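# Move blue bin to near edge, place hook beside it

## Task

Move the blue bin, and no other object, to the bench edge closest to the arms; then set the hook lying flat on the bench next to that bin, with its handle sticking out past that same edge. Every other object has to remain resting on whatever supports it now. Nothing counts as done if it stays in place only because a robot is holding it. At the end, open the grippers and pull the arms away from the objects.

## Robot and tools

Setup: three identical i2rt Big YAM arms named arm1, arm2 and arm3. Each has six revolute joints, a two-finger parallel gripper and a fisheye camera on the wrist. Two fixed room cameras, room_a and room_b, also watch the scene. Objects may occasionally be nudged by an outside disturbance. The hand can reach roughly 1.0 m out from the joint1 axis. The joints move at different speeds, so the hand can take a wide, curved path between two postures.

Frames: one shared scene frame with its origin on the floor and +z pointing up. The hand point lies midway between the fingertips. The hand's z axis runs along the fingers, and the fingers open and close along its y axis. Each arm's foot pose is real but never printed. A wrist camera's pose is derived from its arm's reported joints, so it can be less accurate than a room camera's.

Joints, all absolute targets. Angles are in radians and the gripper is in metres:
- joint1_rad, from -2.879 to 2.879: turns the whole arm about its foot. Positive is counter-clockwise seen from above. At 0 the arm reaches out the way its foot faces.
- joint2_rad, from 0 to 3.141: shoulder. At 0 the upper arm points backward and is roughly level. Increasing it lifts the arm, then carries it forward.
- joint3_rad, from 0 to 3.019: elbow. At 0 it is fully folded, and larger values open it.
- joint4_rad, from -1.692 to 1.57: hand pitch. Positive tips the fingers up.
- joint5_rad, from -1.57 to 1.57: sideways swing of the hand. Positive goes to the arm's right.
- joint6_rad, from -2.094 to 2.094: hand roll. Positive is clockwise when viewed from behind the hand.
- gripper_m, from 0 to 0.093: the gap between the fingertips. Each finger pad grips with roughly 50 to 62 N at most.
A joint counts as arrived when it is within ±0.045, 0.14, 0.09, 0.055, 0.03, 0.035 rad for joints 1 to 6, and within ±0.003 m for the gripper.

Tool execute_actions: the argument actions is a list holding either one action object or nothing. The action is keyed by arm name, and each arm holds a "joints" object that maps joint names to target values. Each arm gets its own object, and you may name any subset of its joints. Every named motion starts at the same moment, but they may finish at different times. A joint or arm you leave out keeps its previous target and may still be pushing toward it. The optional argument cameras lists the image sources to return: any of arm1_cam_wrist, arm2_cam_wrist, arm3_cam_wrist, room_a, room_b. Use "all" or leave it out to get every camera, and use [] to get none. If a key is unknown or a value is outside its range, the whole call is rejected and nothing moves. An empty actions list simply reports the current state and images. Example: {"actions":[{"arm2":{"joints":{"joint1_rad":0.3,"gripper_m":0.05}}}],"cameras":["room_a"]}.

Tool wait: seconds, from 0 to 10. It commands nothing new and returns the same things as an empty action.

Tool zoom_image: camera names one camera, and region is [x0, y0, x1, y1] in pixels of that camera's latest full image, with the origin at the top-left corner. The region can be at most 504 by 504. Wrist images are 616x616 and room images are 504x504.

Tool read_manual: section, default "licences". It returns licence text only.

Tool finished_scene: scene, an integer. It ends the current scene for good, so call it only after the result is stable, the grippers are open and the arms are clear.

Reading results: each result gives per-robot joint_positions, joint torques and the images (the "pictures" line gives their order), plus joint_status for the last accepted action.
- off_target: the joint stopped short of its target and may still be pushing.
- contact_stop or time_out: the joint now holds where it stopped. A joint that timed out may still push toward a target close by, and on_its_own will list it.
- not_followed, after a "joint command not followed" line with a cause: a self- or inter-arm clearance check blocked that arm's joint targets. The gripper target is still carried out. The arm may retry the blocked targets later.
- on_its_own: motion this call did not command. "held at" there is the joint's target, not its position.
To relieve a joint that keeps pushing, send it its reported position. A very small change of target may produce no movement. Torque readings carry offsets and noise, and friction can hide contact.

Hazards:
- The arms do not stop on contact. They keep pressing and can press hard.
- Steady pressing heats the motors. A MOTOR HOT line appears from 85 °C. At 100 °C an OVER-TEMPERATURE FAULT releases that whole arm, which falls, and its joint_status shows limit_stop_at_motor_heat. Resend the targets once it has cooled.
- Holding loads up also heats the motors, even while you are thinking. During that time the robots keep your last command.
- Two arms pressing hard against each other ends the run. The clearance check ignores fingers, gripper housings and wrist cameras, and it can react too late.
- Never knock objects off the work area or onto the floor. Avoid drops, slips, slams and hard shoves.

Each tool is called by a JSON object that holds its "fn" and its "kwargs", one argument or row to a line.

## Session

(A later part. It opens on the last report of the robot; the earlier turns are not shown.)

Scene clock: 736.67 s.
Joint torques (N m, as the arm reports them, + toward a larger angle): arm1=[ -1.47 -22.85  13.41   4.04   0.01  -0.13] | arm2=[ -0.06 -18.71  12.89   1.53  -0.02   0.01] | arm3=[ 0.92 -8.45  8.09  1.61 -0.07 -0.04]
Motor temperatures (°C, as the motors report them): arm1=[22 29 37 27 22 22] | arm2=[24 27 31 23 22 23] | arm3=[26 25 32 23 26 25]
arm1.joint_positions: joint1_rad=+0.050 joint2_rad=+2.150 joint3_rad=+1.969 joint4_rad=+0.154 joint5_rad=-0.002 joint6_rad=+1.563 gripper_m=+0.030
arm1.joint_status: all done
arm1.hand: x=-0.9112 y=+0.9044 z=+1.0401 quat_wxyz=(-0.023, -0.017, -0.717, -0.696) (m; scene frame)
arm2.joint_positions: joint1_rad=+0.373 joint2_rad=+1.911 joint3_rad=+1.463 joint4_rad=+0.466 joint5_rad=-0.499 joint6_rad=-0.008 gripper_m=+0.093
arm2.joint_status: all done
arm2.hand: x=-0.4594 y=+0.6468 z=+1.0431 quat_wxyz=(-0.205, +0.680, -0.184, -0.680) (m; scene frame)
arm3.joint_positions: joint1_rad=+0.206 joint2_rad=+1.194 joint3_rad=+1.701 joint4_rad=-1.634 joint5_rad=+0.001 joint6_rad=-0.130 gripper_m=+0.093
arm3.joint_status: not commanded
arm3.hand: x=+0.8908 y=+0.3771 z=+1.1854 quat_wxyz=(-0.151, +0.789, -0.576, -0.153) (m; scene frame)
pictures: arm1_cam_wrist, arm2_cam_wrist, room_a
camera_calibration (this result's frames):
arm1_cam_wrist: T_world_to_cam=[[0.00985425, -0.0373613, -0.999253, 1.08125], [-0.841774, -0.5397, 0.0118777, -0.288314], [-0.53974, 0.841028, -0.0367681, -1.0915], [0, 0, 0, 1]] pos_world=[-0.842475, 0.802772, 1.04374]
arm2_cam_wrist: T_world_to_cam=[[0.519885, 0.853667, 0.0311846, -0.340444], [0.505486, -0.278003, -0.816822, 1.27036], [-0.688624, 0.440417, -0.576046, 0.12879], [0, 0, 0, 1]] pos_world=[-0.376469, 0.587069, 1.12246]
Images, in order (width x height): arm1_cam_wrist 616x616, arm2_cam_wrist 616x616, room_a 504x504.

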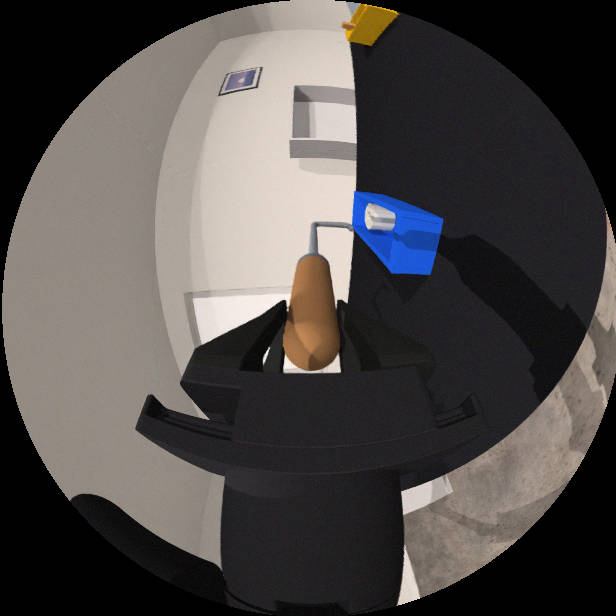

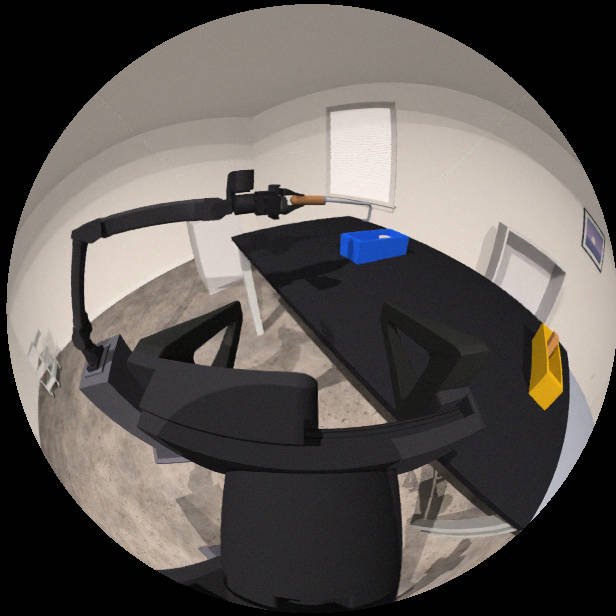

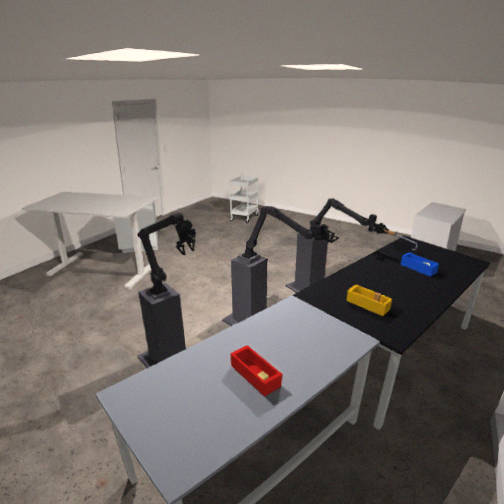

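{"fn": "execute_actions", "kwargs": {
  "actions": []
}}

Scene clock: 752.70 s.
Joint torques (N m, as the arm reports them, + toward a larger angle): arm1=[ -1.19 -22.86  13.41   4.08   0.03  -0.12] | arm2=[  0.44 -18.    12.76   1.72  -0.06   0.03] | arm3=[ 0.78 -8.68  8.05  1.69 -0.05 -0.05]
Motor temperatures (°C, as the motors report them): arm1=[22 30 38 27 22 22] | arm2=[24 27 32 23 22 23] | arm3=[26 25 32 23 26 25]
arm1.joint_positions: joint1_rad=+0.050 joint2_rad=+2.150 joint3_rad=+1.969 joint4_rad=+0.154 joint5_rad=-0.002 joint6_rad=+1.563 gripper_m=+0.030
arm1.joint_status: all done
arm1.hand: x=-0.9112 y=+0.9044 z=+1.0401 quat_wxyz=(-0.023, -0.017, -0.717, -0.696) (m; scene frame)
arm2.joint_positions: joint1_rad=+0.373 joint2_rad=+1.911 joint3_rad=+1.463 joint4_rad=+0.466 joint5_rad=-0.499 joint6_rad=-0.008 gripper_m=+0.093
arm2.joint_status: all done
arm2.hand: x=-0.4594 y=+0.6468 z=+1.0431 quat_wxyz=(-0.205, +0.680, -0.184, -0.680) (m; scene frame)
arm3.joint_positions: joint1_rad=+0.206 joint2_rad=+1.194 joint3_rad=+1.701 joint4_rad=-1.634 joint5_rad=+0.001 joint6_rad=-0.130 gripper_m=+0.093
arm3.joint_status: not commanded
arm3.hand: x=+0.8908 y=+0.3771 z=+1.1854 quat_wxyz=(-0.151, +0.789, -0.576, -0.153) (m; scene frame)
pictures: arm1_cam_wrist, arm2_cam_wrist, arm3_cam_wrist, room_a, room_b
camera_calibration (this result's frames):
arm1_cam_wrist: T_world_to_cam=[[0.00985425, -0.0373613, -0.999253, 1.08125], [-0.841774, -0.5397, 0.0118777, -0.288314], [-0.53974, 0.841028, -0.0367681, -1.0915], [0, 0, 0, 1]] pos_world=[-0.842475, 0.802772, 1.04374]
arm2_cam_wrist: T_world_to_cam=[[0.519885, 0.853667, 0.0311846, -0.340444], [0.505486, -0.278003, -0.816822, 1.27036], [-0.688624, 0.440417, -0.576046, 0.12879], [0, 0, 0, 1]] pos_world=[-0.376469, 0.587069, 1.12246]
arm3_cam_wrist: T_world_to_cam=[[0.947236, 0.315009, 0.0592773, -1.03455], [0.299325, -0.935449, 0.187991, -0.132791], [0.11467, -0.160328, -0.98038, 1.24529], [0, 0, 0, 1]] pos_world=[0.876914, 0.401328, 1.30714]
Images, in order (width x height): arm1_cam_wrist 616x616, arm2_cam_wrist 616x616, arm3_cam_wrist 616x616, room_a 504x504, room_b 504x504.

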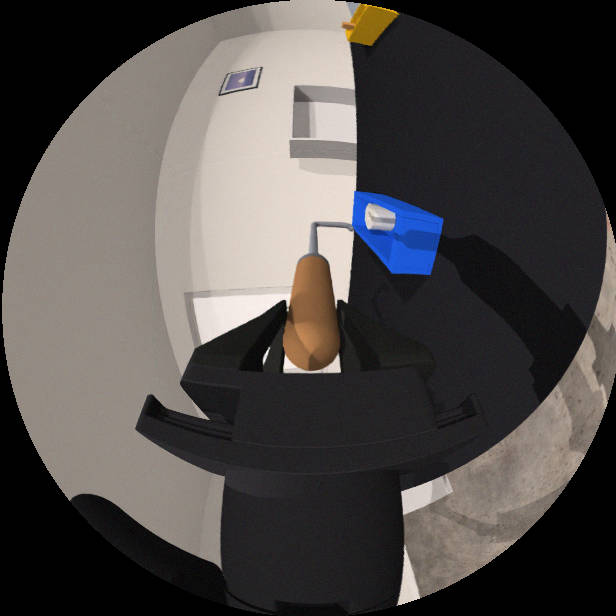

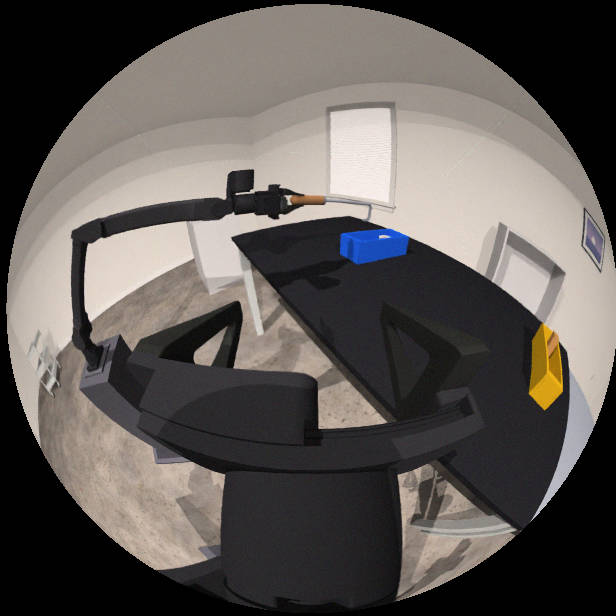

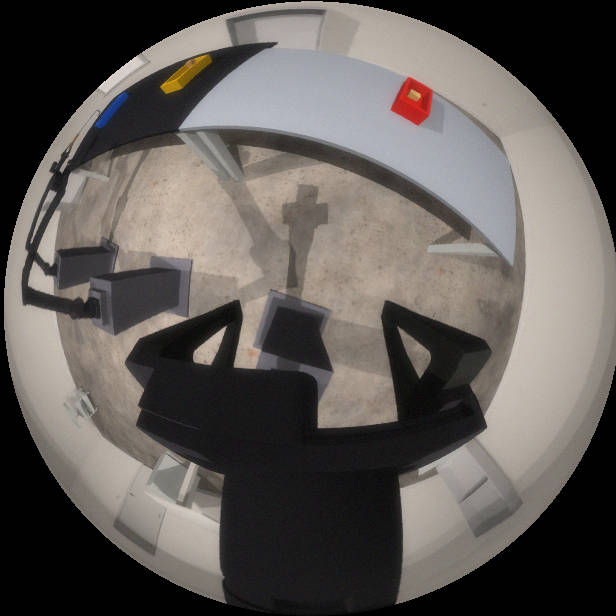

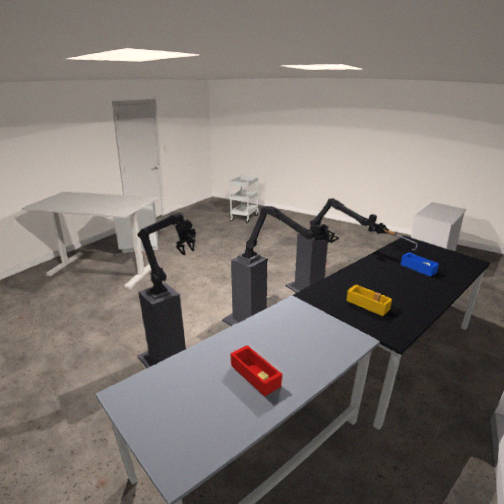

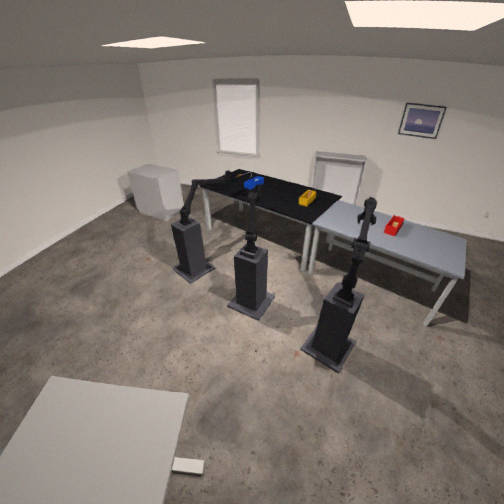

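{"fn": "execute_actions", "kwargs": {
  "actions": [
    {"arm1": {"joints": {"joint2_rad": 2.235}}}
  ],
  "cameras": ["arm1_cam_wrist", "arm2_cam_wrist", "room_a"]
}}

Scene clock: 759.60 s.
Joint torques (N m, as the arm reports them, + toward a larger angle): arm1=[ -1.42 -25.73  13.12   3.21   0.02  -0.13] | arm2=[  1.41 -19.01  13.01   1.21  -0.09   0.  ] | arm3=[ 0.82 -8.28  8.03  1.68 -0.06 -0.04]
Motor temperatures (°C, as the motors report them): arm1=[22 30 38 27 22 22] | arm2=[24 27 32 23 22 23] | arm3=[26 25 32 23 26 25]
arm1.joint_positions: joint1_rad=+0.050 joint2_rad=+2.277 joint3_rad=+1.969 joint4_rad=+0.172 joint5_rad=-0.002 joint6_rad=+1.565 gripper_m=+0.030
arm1.joint_status: all done
arm1.hand: x=-0.9099 y=+0.9234 z=+0.9302 quat_wxyz=(-0.021, -0.018, -0.754, -0.656) (m; scene frame)
arm2.joint_positions: joint1_rad=+0.373 joint2_rad=+1.911 joint3_rad=+1.463 joint4_rad=+0.466 joint5_rad=-0.499 joint6_rad=-0.008 gripper_m=+0.093
arm2.joint_status: not commanded
arm2.hand: x=-0.4594 y=+0.6468 z=+1.0431 quat_wxyz=(-0.205, +0.680, -0.184, -0.680) (m; scene frame)
arm3.joint_positions: joint1_rad=+0.206 joint2_rad=+1.194 joint3_rad=+1.701 joint4_rad=-1.634 joint5_rad=+0.001 joint6_rad=-0.130 gripper_m=+0.093
arm3.joint_status: not commanded
arm3.hand: x=+0.8908 y=+0.3771 z=+1.1854 quat_wxyz=(-0.151, +0.789, -0.576, -0.153) (m; scene frame)
pictures: arm1_cam_wrist, arm2_cam_wrist, room_a
camera_calibration (this result's frames):
arm1_cam_wrist: T_world_to_cam=[[0.00204586, -0.146062, -0.989273, 1.0561], [-0.841609, -0.534545, 0.0771829, -0.341007], [-0.540084, 0.832423, -0.124021, -1.02202], [0, 0, 0, 1]] pos_world=[-0.841132, 0.822727, 0.944342]
arm2_cam_wrist: T_world_to_cam=[[0.519885, 0.853667, 0.0311846, -0.340444], [0.505486, -0.278003, -0.816822, 1.27036], [-0.688624, 0.440417, -0.576046, 0.12879], [0, 0, 0, 1]] pos_world=[-0.376469, 0.587069, 1.12246]
Images, in order (width x height): arm1_cam_wrist 616x616, arm2_cam_wrist 616x616, room_a 504x504.

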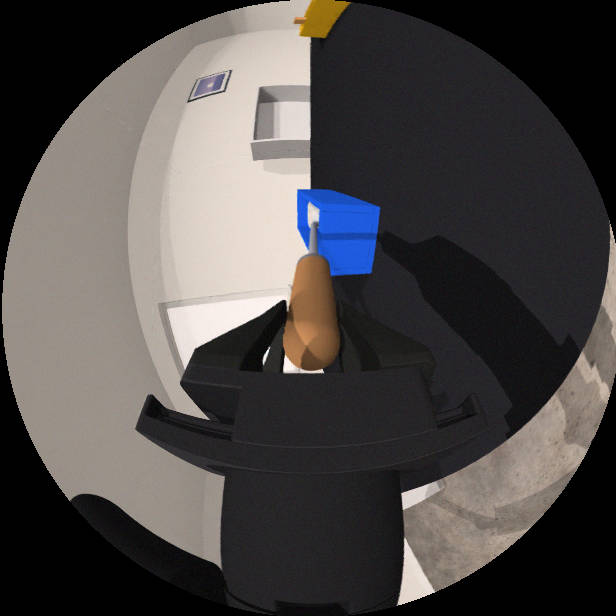

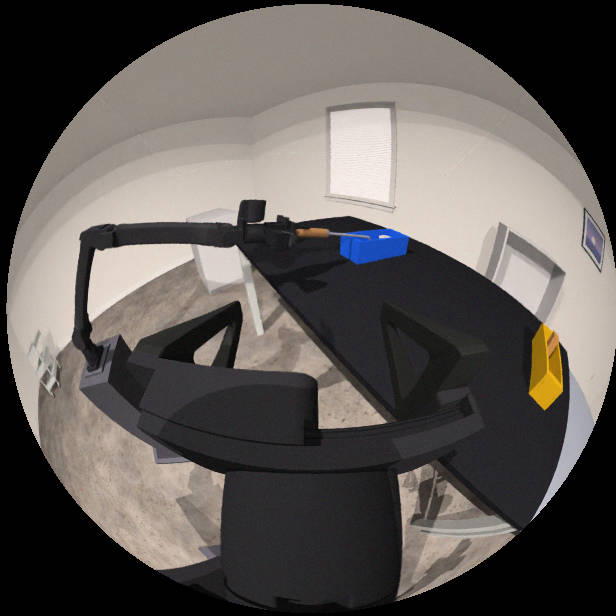

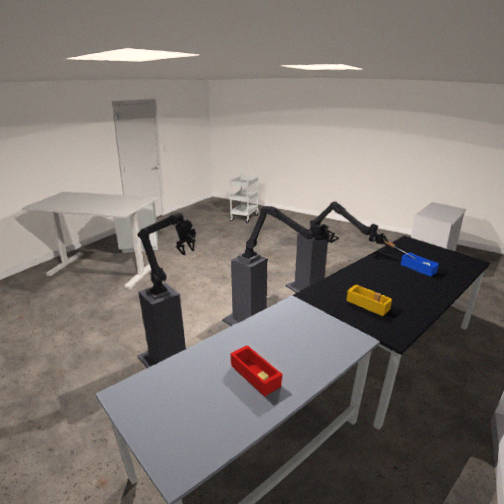

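{"fn": "zoom_image", "kwargs": {
  "camera": "arm2_cam_wrist",
  "region": [220, 170, 440, 300]
}}

{"fn": "zoom_image", "kwargs": {
  "camera": "arm1_cam_wrist",
  "region": [230, 150, 430, 330]
}}

Region (220, 170, 440, 300) of arm2_cam_wrist's 616x616 image, scaled by 2.291, with more detail than that image has; it fills the top 298 rows of this view, and the rest is white.

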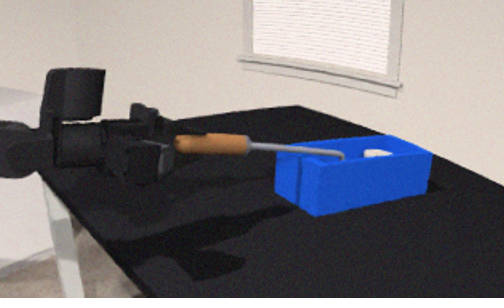

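Region (230, 150, 430, 330) of arm1_cam_wrist's 616x616 image, scaled by 2.520, with more detail than that image has; it fills the top 454 rows of this view, and the rest is white.

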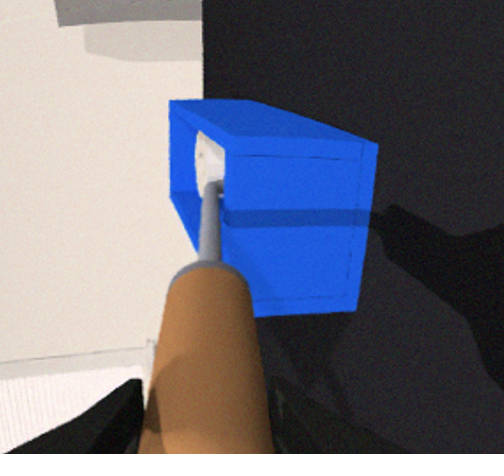

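{"fn": "execute_actions", "kwargs": {
  "actions": [
    {"arm1": {"joints": {"joint2_rad": 1.915, "joint3_rad": 1.575}}}
  ],
  "cameras": ["arm1_cam_wrist", "arm2_cam_wrist", "room_a"]
}}

Scene clock: 796.70 s.
Joint torques (N m, as the arm reports them, + toward a larger angle): arm1=[ -1.06 -18.28   8.77   2.82   0.02  -0.13] | arm2=[ -0.08 -18.28  12.87   1.41  -0.06  -0.01] | arm3=[ 0.67 -8.5   8.09  1.64 -0.06 -0.05]
Motor temperatures (°C, as the motors report them): arm1=[22 32 39 27 22 22] | arm2=[24 27 33 23 22 23] | arm3=[26 25 31 23 26 25]
arm1.joint_positions: joint1_rad=+0.050 joint2_rad=+1.914 joint3_rad=+1.573 joint4_rad=+0.180 joint5_rad=-0.002 joint6_rad=+1.565 gripper_m=+0.030
arm1.joint_status: all done
arm1.hand: x=-0.9164 y=+0.8129 z=+1.0025 quat_wxyz=(-0.021, -0.019, -0.762, -0.646) (m; scene frame)
arm2.joint_positions: joint1_rad=+0.373 joint2_rad=+1.911 joint3_rad=+1.463 joint4_rad=+0.466 joint5_rad=-0.499 joint6_rad=-0.008 gripper_m=+0.093
arm2.joint_status: not commanded
arm2.hand: x=-0.4594 y=+0.6468 z=+1.0431 quat_wxyz=(-0.205, +0.680, -0.184, -0.680) (m; scene frame)
arm3.joint_positions: joint1_rad=+0.206 joint2_rad=+1.194 joint3_rad=+1.701 joint4_rad=-1.634 joint5_rad=+0.001 joint6_rad=-0.130 gripper_m=+0.093
arm3.joint_status: not commanded
arm3.hand: x=+0.8908 y=+0.3771 z=+1.1854 quat_wxyz=(-0.151, +0.789, -0.576, -0.153) (m; scene frame)
pictures: arm1_cam_wrist, arm2_cam_wrist, room_a
camera_calibration (this result's frames):
arm1_cam_wrist: T_world_to_cam=[[0.000249634, -0.170484, -0.98536, 1.12577], [-0.841512, -0.532365, 0.0918947, -0.427561], [-0.540238, 0.82917, -0.143597, -0.902456], [0, 0, 0, 1]] pos_world=[-0.847619, 0.712597, 1.01899]
arm2_cam_wrist: T_world_to_cam=[[0.519885, 0.853667, 0.0311846, -0.340444], [0.505486, -0.278003, -0.816822, 1.27036], [-0.688624, 0.440417, -0.576046, 0.12879], [0, 0, 0, 1]] pos_world=[-0.376469, 0.587069, 1.12246]
Images, in order (width x height): arm1_cam_wrist 616x616, arm2_cam_wrist 616x616, room_a 504x504.

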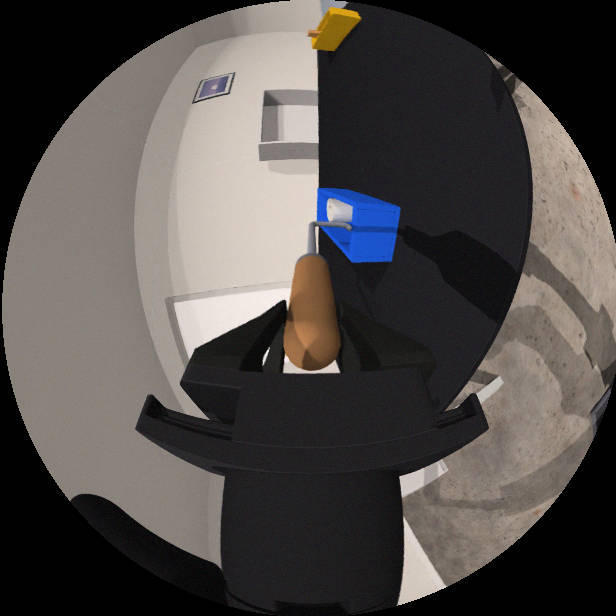

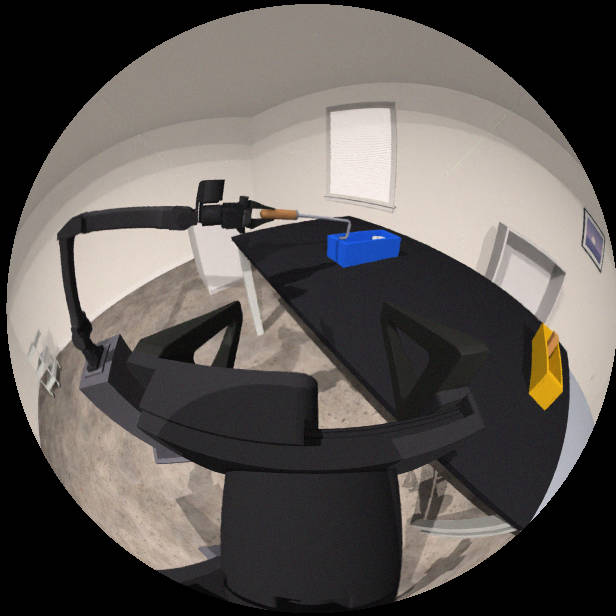

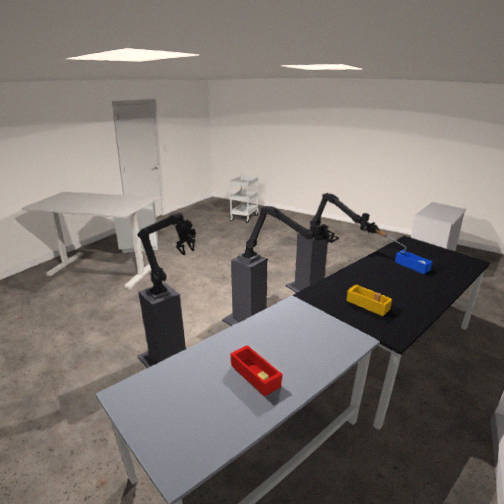

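{"fn": "zoom_image", "kwargs": {
  "camera": "arm2_cam_wrist",
  "region": [240, 180, 420, 290]
}}

{"fn": "zoom_image", "kwargs": {
  "camera": "arm1_cam_wrist",
  "region": [260, 160, 440, 300]
}}

Region (240, 180, 420, 290) of arm2_cam_wrist's 616x616 image, scaled by 2.800, with more detail than that image has.

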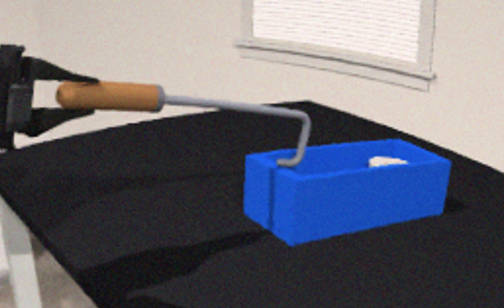

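Region (260, 160, 440, 300) of arm1_cam_wrist's 616x616 image, scaled by 2.800, with more detail than that image has.

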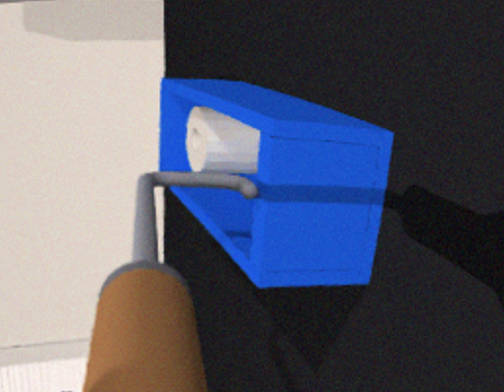

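{"fn": "execute_actions", "kwargs": {
  "actions": [
    {"arm1": {"joints": {"joint2_rad": 1.95}}}
  ],
  "cameras": ["arm1_cam_wrist", "arm2_cam_wrist"]
}}

Scene clock: 824.87 s.
Joint torques (N m, as the arm reports them, + toward a larger angle): arm1=[ -1.18 -16.     8.88   2.38   0.03  -0.13] | arm2=[  1.38 -19.3   12.69   1.54  -0.06   0.02] | arm3=[ 0.64 -8.21  7.99  1.56 -0.07 -0.04]
Motor temperatures (°C, as the motors report them): arm1=[22 31 36 27 22 22] | arm2=[24 28 33 23 22 23] | arm3=[26 25 31 23 26 25]
arm1.joint_positions: joint1_rad=+0.050 joint2_rad=+1.922 joint3_rad=+1.573 joint4_rad=+0.191 joint5_rad=-0.002 joint6_rad=+1.565 gripper_m=+0.030
arm1.joint_status: all done
arm1.hand: x=-0.9163 y=+0.8146 z=+0.9987 quat_wxyz=(-0.021, -0.019, -0.762, -0.647) (m; scene frame)
arm2.joint_positions: joint1_rad=+0.373 joint2_rad=+1.911 joint3_rad=+1.463 joint4_rad=+0.466 joint5_rad=-0.499 joint6_rad=-0.008 gripper_m=+0.093
arm2.joint_status: not commanded
arm2.hand: x=-0.4594 y=+0.6468 z=+1.0431 quat_wxyz=(-0.205, +0.680, -0.184, -0.680) (m; scene frame)
arm3.joint_positions: joint1_rad=+0.206 joint2_rad=+1.194 joint3_rad=+1.701 joint4_rad=-1.634 joint5_rad=+0.001 joint6_rad=-0.130 gripper_m=+0.093
arm3.joint_status: not commanded
arm3.hand: x=+0.8908 y=+0.3771 z=+1.1854 quat_wxyz=(-0.151, +0.789, -0.576, -0.153) (m; scene frame)
pictures: arm1_cam_wrist, arm2_cam_wrist
camera_calibration (this result's frames):
arm1_cam_wrist: T_world_to_cam=[[0.000401839, -0.167856, -0.985811, 1.12078], [-0.841524, -0.532612, 0.090346, -0.42447], [-0.54022, 0.829547, -0.141469, -0.906785], [0, 0, 0, 1]] pos_world=[-0.847515, 0.714274, 1.01495]
arm2_cam_wrist: T_world_to_cam=[[0.519885, 0.853667, 0.0311846, -0.340444], [0.505486, -0.278003, -0.816822, 1.27036], [-0.688624, 0.440417, -0.576046, 0.12879], [0, 0, 0, 1]] pos_world=[-0.376469, 0.587069, 1.12246]
Images, in order (width x height): arm1_cam_wrist 616x616, arm2_cam_wrist 616x616.

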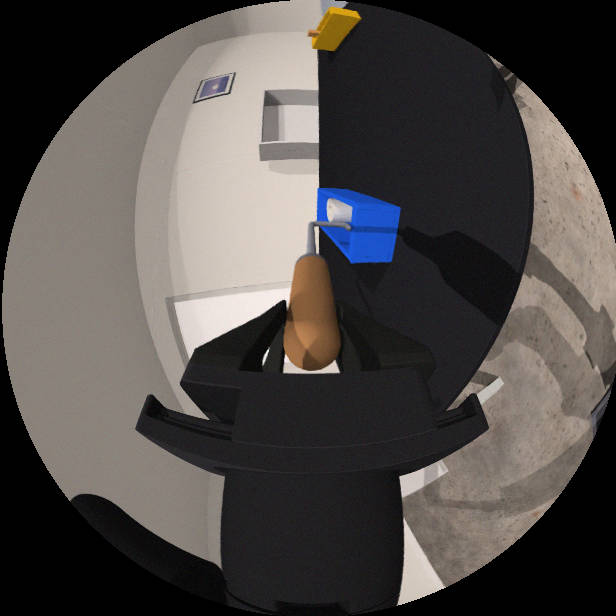

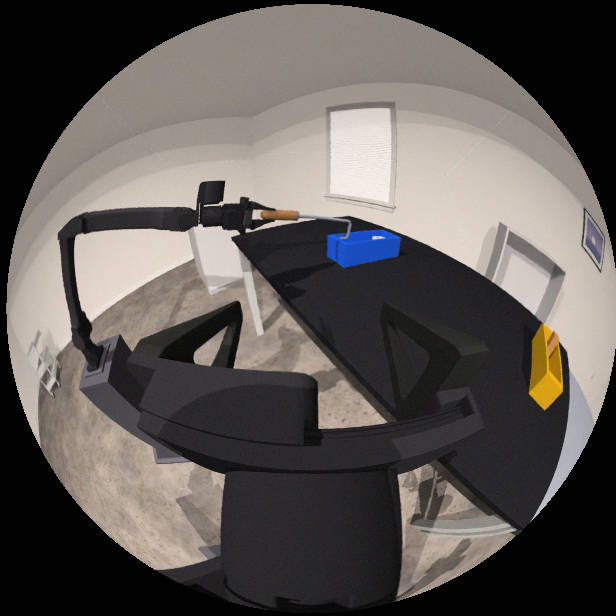

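{"fn": "execute_actions", "kwargs": {
  "actions": [
    {"arm1": {"joints": {"joint2_rad": 2.0, "joint3_rad": 1.71}}}
  ],
  "cameras": ["arm1_cam_wrist", "arm2_cam_wrist"]
}}

Scene clock: 846.87 s.
Joint torques (N m, as the arm reports them, + toward a larger angle): arm1=[ -1.4  -20.83  14.19   2.7    0.03  -0.14] | arm2=[ -0.54 -18.66  12.74   1.38  -0.06   0.02] | arm3=[ 0.61 -8.73  8.1   1.65 -0.05 -0.04]
Motor temperatures (°C, as the motors report them): arm1=[22 31 36 27 22 22] | arm2=[24 28 34 23 22 23] | arm3=[26 25 31 23 26 25]
arm1.joint_positions: joint1_rad=+0.050 joint2_rad=+2.025 joint3_rad=+1.629 joint4_rad=+0.183 joint5_rad=-0.002 joint6_rad=+1.566 gripper_m=+0.030
arm1.joint_status: all done
arm1.hand: x=-0.9148 y=+0.8384 z=+0.9473 quat_wxyz=(-0.020, -0.019, -0.779, -0.626) (m; scene frame)
arm2.joint_positions: joint1_rad=+0.373 joint2_rad=+1.911 joint3_rad=+1.463 joint4_rad=+0.466 joint5_rad=-0.499 joint6_rad=-0.008 gripper_m=+0.093
arm2.joint_status: not commanded
arm2.hand: x=-0.4594 y=+0.6468 z=+1.0431 quat_wxyz=(-0.205, +0.680, -0.184, -0.680) (m; scene frame)
arm3.joint_positions: joint1_rad=+0.206 joint2_rad=+1.194 joint3_rad=+1.701 joint4_rad=-1.634 joint5_rad=+0.001 joint6_rad=-0.130 gripper_m=+0.093
arm3.joint_status: not commanded
arm3.hand: x=+0.8908 y=+0.3771 z=+1.1854 quat_wxyz=(-0.151, +0.789, -0.576, -0.153) (m; scene frame)
pictures: arm1_cam_wrist, arm2_cam_wrist
camera_calibration (this result's frames):
arm1_cam_wrist: T_world_to_cam=[[-0.00345679, -0.221227, -0.975216, 1.10523], [-0.841242, -0.526611, 0.122443, -0.441064], [-0.540648, 0.820816, -0.184285, -0.885555], [0, 0, 0, 1]] pos_world=[-0.845994, 0.739115, 0.968651]
arm2_cam_wrist: T_world_to_cam=[[0.519885, 0.853667, 0.0311846, -0.340444], [0.505486, -0.278003, -0.816822, 1.27036], [-0.688624, 0.440417, -0.576046, 0.12879], [0, 0, 0, 1]] pos_world=[-0.376469, 0.587069, 1.12246]
Images, in order (width x height): arm1_cam_wrist 616x616, arm2_cam_wrist 616x616.

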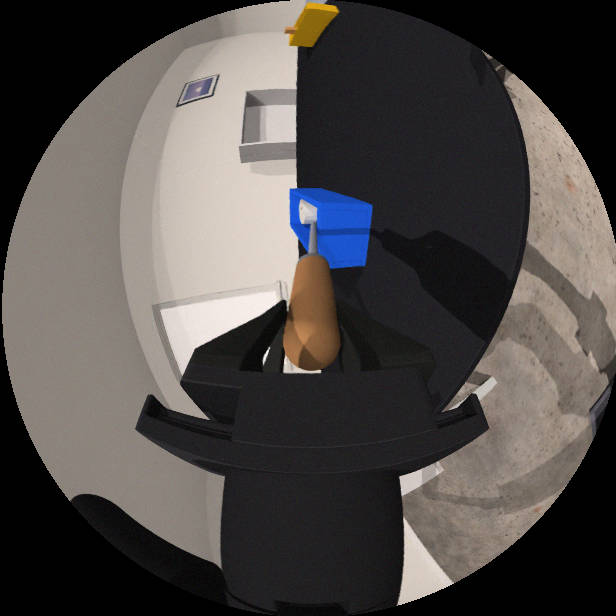

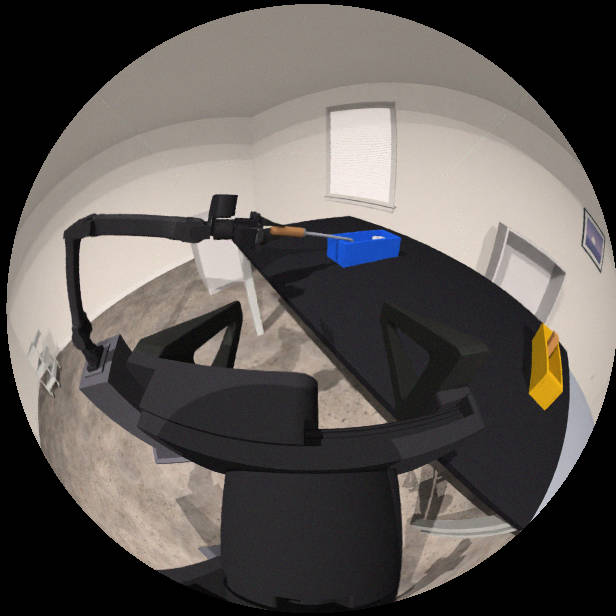

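{"fn": "execute_actions", "kwargs": {
  "actions": [
    {"arm1": {"joints": {"joint3_rad": 1.58}}}
  ],
  "cameras": ["arm2_cam_wrist"]
}}

Scene clock: 876.30 s.
Joint torques (N m, as the arm reports them, + toward a larger angle): arm1=[ -1.04 -19.51   7.54   2.27   0.04  -0.17] | arm2=[ -0.28 -18.55  12.99   1.37  -0.05   0.03] | arm3=[ 0.55 -8.26  8.03  1.64 -0.07 -0.05]
Motor temperatures (°C, as the motors report them): arm1=[22 31 40 27 22 22] | arm2=[24 28 34 23 22 23] | arm3=[26 25 31 23 26 25]
arm1.joint_positions: joint1_rad=+0.050 joint2_rad=+2.007 joint3_rad=+1.594 joint4_rad=+0.192 joint5_rad=-0.002 joint6_rad=+1.566 gripper_m=+0.030
arm1.joint_status: all done
arm1.hand: x=-0.9153 y=+0.8299 z=+0.9430 quat_wxyz=(-0.020, -0.019, -0.782, -0.623) (m; scene frame)
arm2.joint_positions: joint1_rad=+0.373 joint2_rad=+1.911 joint3_rad=+1.463 joint4_rad=+0.466 joint5_rad=-0.499 joint6_rad=-0.008 gripper_m=+0.093
arm2.joint_status: not commanded
arm2.hand: x=-0.4594 y=+0.6468 z=+1.0431 quat_wxyz=(-0.205, +0.680, -0.184, -0.680) (m; scene frame)
arm3.joint_positions: joint1_rad=+0.206 joint2_rad=+1.194 joint3_rad=+1.701 joint4_rad=-1.634 joint5_rad=+0.001 joint6_rad=-0.130 gripper_m=+0.093
arm3.joint_status: not commanded
arm3.hand: x=+0.8908 y=+0.3771 z=+1.1854 quat_wxyz=(-0.151, +0.789, -0.576, -0.153) (m; scene frame)
pictures: arm2_cam_wrist
camera_calibration (this result's frames):
arm2_cam_wrist: T_world_to_cam=[[0.519885, 0.853667, 0.0311846, -0.340444], [0.505486, -0.278003, -0.816822, 1.27036], [-0.688624, 0.440417, -0.576046, 0.12879], [0, 0, 0, 1]] pos_world=[-0.376469, 0.587069, 1.12246]
Images, in order (width x height): arm2_cam_wrist 616x616.

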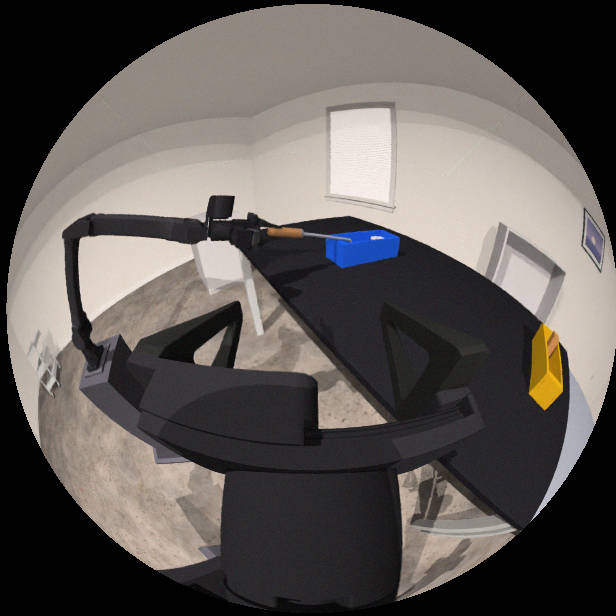

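{"fn": "execute_actions", "kwargs": {
  "actions": [
    {"arm1": {"joints": {"joint2_rad": 1.72, "joint3_rad": 1.27, "joint4_rad": 0.09}}}
  ],
  "cameras": ["arm1_cam_wrist", "arm2_cam_wrist"]
}}

Scene clock: 905.37 s.
Joint torques (N m, as the arm reports them, + toward a larger angle): arm1=[ -1.1  -14.     7.35   1.55   0.04  -0.13] | arm2=[  0.26 -18.74  12.96   1.27  -0.05   0.02] | arm3=[ 0.67 -8.49  8.05  1.66 -0.06 -0.05]
Motor temperatures (°C, as the motors report them): arm1=[22 31 36 27 22 22] | arm2=[24 28 34 23 22 23] | arm3=[26 25 31 23 26 25]
arm1.joint_positions: joint1_rad=+0.050 joint2_rad=+1.713 joint3_rad=+1.283 joint4_rad=+0.098 joint5_rad=-0.002 joint6_rad=+1.566 gripper_m=+0.030
arm1.joint_status: all done
arm1.hand: x=-0.9217 y=+0.7193 z=+0.9625 quat_wxyz=(-0.018, -0.020, -0.815, -0.579) (m; scene frame)
arm2.joint_positions: joint1_rad=+0.373 joint2_rad=+1.911 joint3_rad=+1.463 joint4_rad=+0.466 joint5_rad=-0.499 joint6_rad=-0.008 gripper_m=+0.093
arm2.joint_status: not commanded
arm2.hand: x=-0.4594 y=+0.6468 z=+1.0431 quat_wxyz=(-0.205, +0.680, -0.184, -0.680) (m; scene frame)
arm3.joint_positions: joint1_rad=+0.206 joint2_rad=+1.194 joint3_rad=+1.701 joint4_rad=-1.634 joint5_rad=+0.001 joint6_rad=-0.130 gripper_m=+0.093
arm3.joint_status: not commanded
arm3.hand: x=+0.8908 y=+0.3771 z=+1.1854 quat_wxyz=(-0.151, +0.789, -0.576, -0.153) (m; scene frame)
pictures: arm1_cam_wrist, arm2_cam_wrist
camera_calibration (this result's frames):
arm1_cam_wrist: T_world_to_cam=[[-0.0100684, -0.334911, -0.942196, 1.1376], [-0.840295, -0.507922, 0.189524, -0.588574], [-0.542035, 0.793631, -0.27631, -0.681873], [0, 0, 0, 1]] pos_world=[-0.852722, 0.623201, 0.994985]
arm2_cam_wrist: T_world_to_cam=[[0.519885, 0.853667, 0.0311846, -0.340444], [0.505486, -0.278003, -0.816822, 1.27036], [-0.688624, 0.440417, -0.576046, 0.12879], [0, 0, 0, 1]] pos_world=[-0.376469, 0.587069, 1.12246]
Images, in order (width x height): arm1_cam_wrist 616x616, arm2_cam_wrist 616x616.

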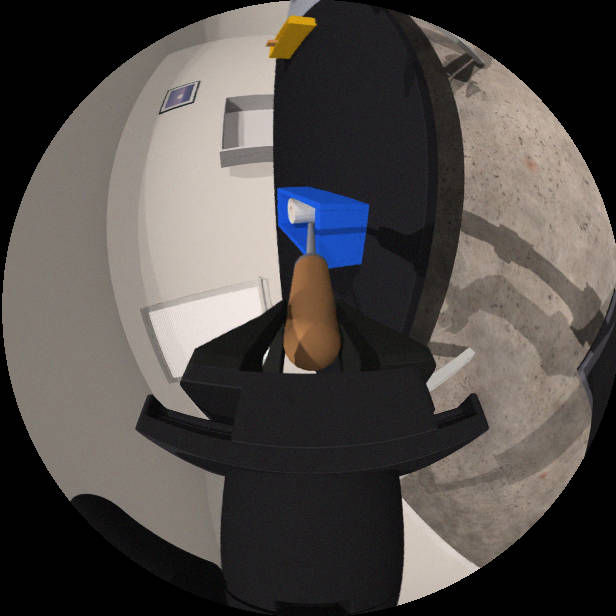

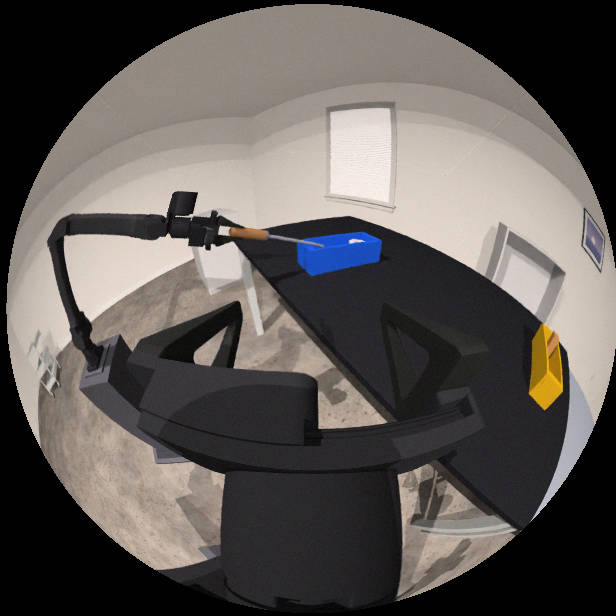

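{"fn": "zoom_image", "kwargs": {
  "camera": "arm2_cam_wrist",
  "region": [200, 200, 400, 340]
}}

{"fn": "zoom_image", "kwargs": {
  "camera": "arm1_cam_wrist",
  "region": [260, 150, 500, 330]
}}

Region (200, 200, 400, 340) of arm2_cam_wrist's 616x616 image, scaled by 2.520, with more detail than that image has; it fills the top 353 rows of this view, and the rest is white.

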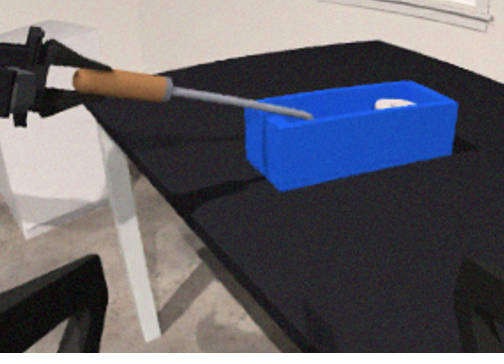

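Region (260, 150, 500, 330) of arm1_cam_wrist's 616x616 image, scaled by 2.100, with more detail than that image has; it fills the top 378 rows of this view, and the rest is white.

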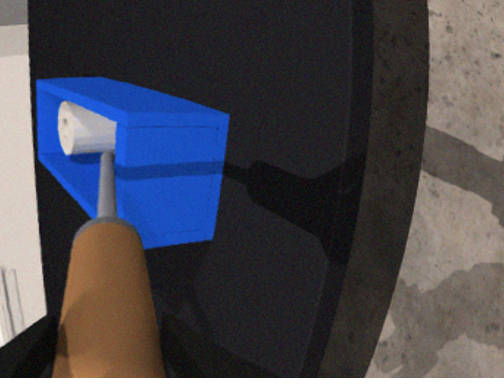

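{"fn": "zoom_image", "kwargs": {
  "camera": "arm1_cam_wrist",
  "region": [340, 180, 460, 290]
}}

Region (340, 180, 460, 290) of arm1_cam_wrist's 616x616 image, scaled by 4.200, with more detail than that image has; it fills the top 462 rows of this view, and the rest is white.

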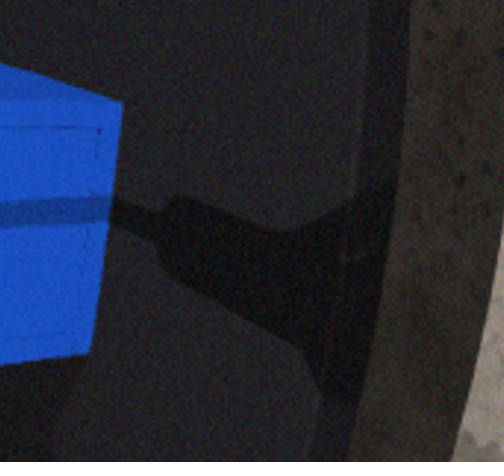

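{"fn": "execute_actions", "kwargs": {
  "actions": [
    {"arm1": {"joints": {"joint2_rad": 1.44, "joint3_rad": 0.965}}}
  ],
  "cameras": ["arm1_cam_wrist", "arm2_cam_wrist", "room_a", "room_b"]
}}

Scene clock: 940.57 s.
Joint torques (N m, as the arm reports them, + toward a larger angle): arm1=[ -0.84 -10.19   7.74   1.49   0.06  -0.14] | arm2=[ -0.04 -19.41  13.13   1.37  -0.06  -0.01] | arm3=[ 0.54 -8.47  8.03  1.63 -0.06 -0.05]
Motor temperatures (°C, as the motors report them): arm1=[22 31 35 27 22 22] | arm2=[24 28 35 23 22 23] | arm3=[26 25 31 23 26 25]
arm1.joint_positions: joint1_rad=+0.050 joint2_rad=+1.432 joint3_rad=+0.976 joint4_rad=+0.099 joint5_rad=-0.002 joint6_rad=+1.566 gripper_m=+0.030
arm1.joint_status: all done
arm1.hand: x=-0.9282 y=+0.6070 z=+0.9664 quat_wxyz=(-0.018, -0.021, -0.822, -0.568) (m; scene frame)
arm2.joint_positions: joint1_rad=+0.373 joint2_rad=+1.911 joint3_rad=+1.463 joint4_rad=+0.466 joint5_rad=-0.499 joint6_rad=-0.008 gripper_m=+0.093
arm2.joint_status: not commanded
arm2.hand: x=-0.4594 y=+0.6468 z=+1.0431 quat_wxyz=(-0.205, +0.680, -0.184, -0.680) (m; scene frame)
arm3.joint_positions: joint1_rad=+0.206 joint2_rad=+1.194 joint3_rad=+1.701 joint4_rad=-1.634 joint5_rad=+0.001 joint6_rad=-0.130 gripper_m=+0.093
arm3.joint_status: not commanded
arm3.hand: x=+0.8908 y=+0.3771 z=+1.1854 quat_wxyz=(-0.151, +0.789, -0.576, -0.153) (m; scene frame)
pictures: arm1_cam_wrist, arm2_cam_wrist, room_a, room_b
camera_calibration (this result's frames):
arm1_cam_wrist: T_world_to_cam=[[-0.011526, -0.359906, -0.932917, 1.10848], [-0.840019, -0.502629, 0.204285, -0.669032], [-0.542435, 0.786023, -0.296534, -0.571365], [0, 0, 0, 1]] pos_world=[-0.859151, 0.511778, 1.00136]
arm2_cam_wrist: T_world_to_cam=[[0.519885, 0.853667, 0.0311846, -0.340444], [0.505486, -0.278003, -0.816822, 1.27036], [-0.688624, 0.440417, -0.576046, 0.12879], [0, 0, 0, 1]] pos_world=[-0.376469, 0.587069, 1.12246]
Images, in order (width x height): arm1_cam_wrist 616x616, arm2_cam_wrist 616x616, room_a 504x504, room_b 504x504.

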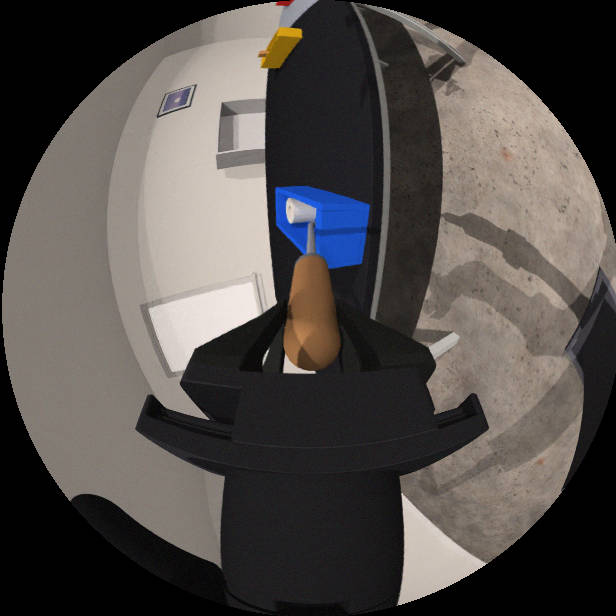

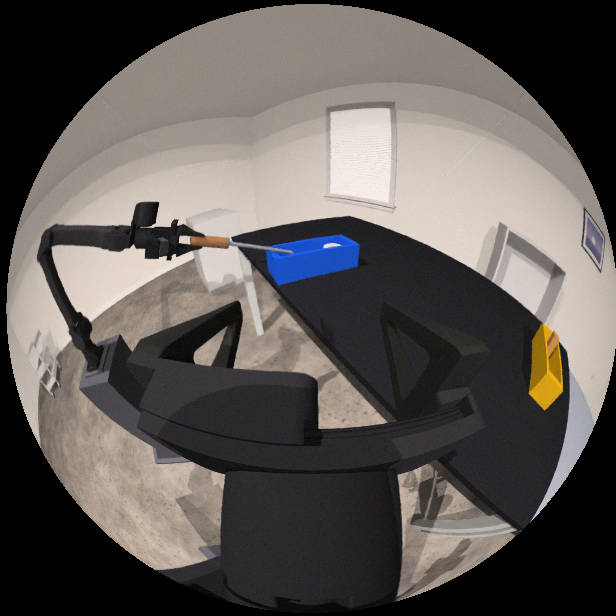

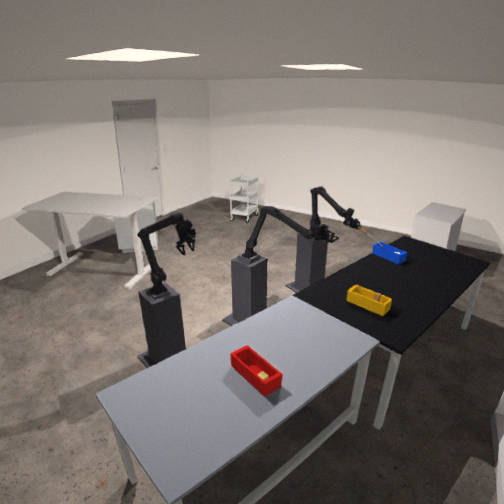

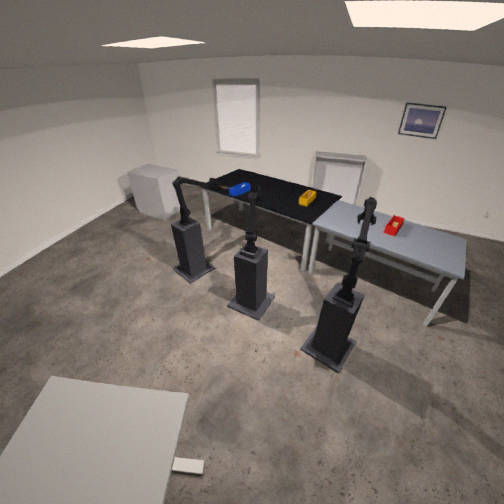

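{"fn": "zoom_image", "kwargs": {
  "camera": "arm1_cam_wrist",
  "region": [300, 170, 420, 290]
}}

{"fn": "zoom_image", "kwargs": {
  "camera": "arm2_cam_wrist",
  "region": [210, 210, 380, 320]
}}

Region (300, 170, 420, 290) of arm1_cam_wrist's 616x616 image, scaled by 4.200, with more detail than that image has.

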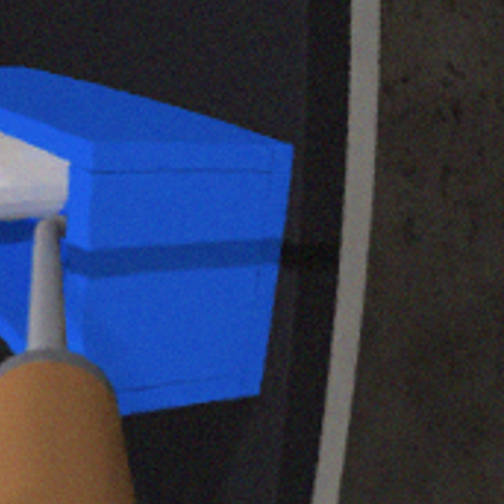

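Region (210, 210, 380, 320) of arm2_cam_wrist's 616x616 image, scaled by 2.965, with more detail than that image has; it fills the top 326 rows of this view, and the rest is white.

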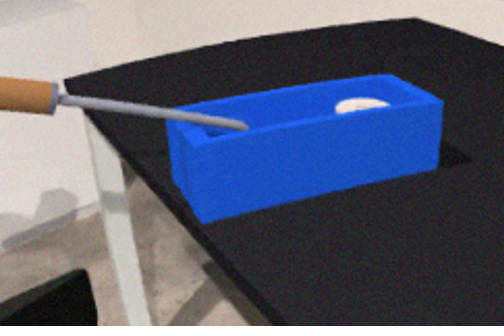

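{"fn": "execute_actions", "kwargs": {
  "actions": [
    {"arm1": {"joints": {"joint3_rad": 1.17, "joint4_rad": 0.5}}}
  ],
  "cameras": ["arm2_cam_wrist"]
}}

Scene clock: 1009.23 s.
Joint torques (N m, as the arm reports them, + toward a larger angle): arm1=[ -1.26 -12.28  13.83   3.96   0.01  -0.16] | arm2=[ -0.06 -18.66  12.93   1.53  -0.07  -0.05] | arm3=[ 0.8  -8.37  8.09  1.62 -0.05 -0.05]
Motor temperatures (°C, as the motors report them): arm1=[22 30 35 27 22 22] | arm2=[24 28 36 23 22 23] | arm3=[26 24 31 23 26 25]
arm1.joint_positions: joint1_rad=+0.050 joint2_rad=+1.459 joint3_rad=+1.096 joint4_rad=+0.455 joint5_rad=-0.002 joint6_rad=+1.566 gripper_m=+0.030
arm1.joint_status: all done
arm1.hand: x=-0.9262 y=+0.6465 z=+1.1072 quat_wxyz=(-0.023, -0.016, -0.675, -0.737) (m; scene frame)
arm2.joint_positions: joint1_rad=+0.373 joint2_rad=+1.911 joint3_rad=+1.463 joint4_rad=+0.466 joint5_rad=-0.499 joint6_rad=-0.008 gripper_m=+0.093
arm2.joint_status: not commanded
arm2.hand: x=-0.4594 y=+0.6468 z=+1.0431 quat_wxyz=(-0.205, +0.680, -0.184, -0.680) (m; scene frame)
arm3.joint_positions: joint1_rad=+0.206 joint2_rad=+1.194 joint3_rad=+1.701 joint4_rad=-1.634 joint5_rad=+0.001 joint6_rad=-0.130 gripper_m=+0.093
arm3.joint_status: not commanded
arm3.hand: x=+0.8908 y=+0.3771 z=+1.1854 quat_wxyz=(-0.151, +0.789, -0.576, -0.153) (m; scene frame)
pictures: arm2_cam_wrist
camera_calibration (this result's frames):
arm2_cam_wrist: T_world_to_cam=[[0.519885, 0.853667, 0.0311846, -0.340444], [0.505486, -0.278003, -0.816822, 1.27036], [-0.688624, 0.440417, -0.576046, 0.12879], [0, 0, 0, 1]] pos_world=[-0.376469, 0.587069, 1.12246]
Images, in order (width x height): arm2_cam_wrist 616x616.

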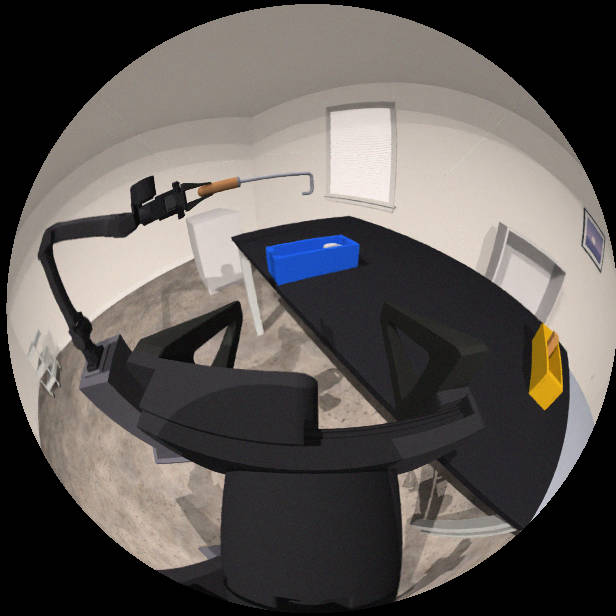

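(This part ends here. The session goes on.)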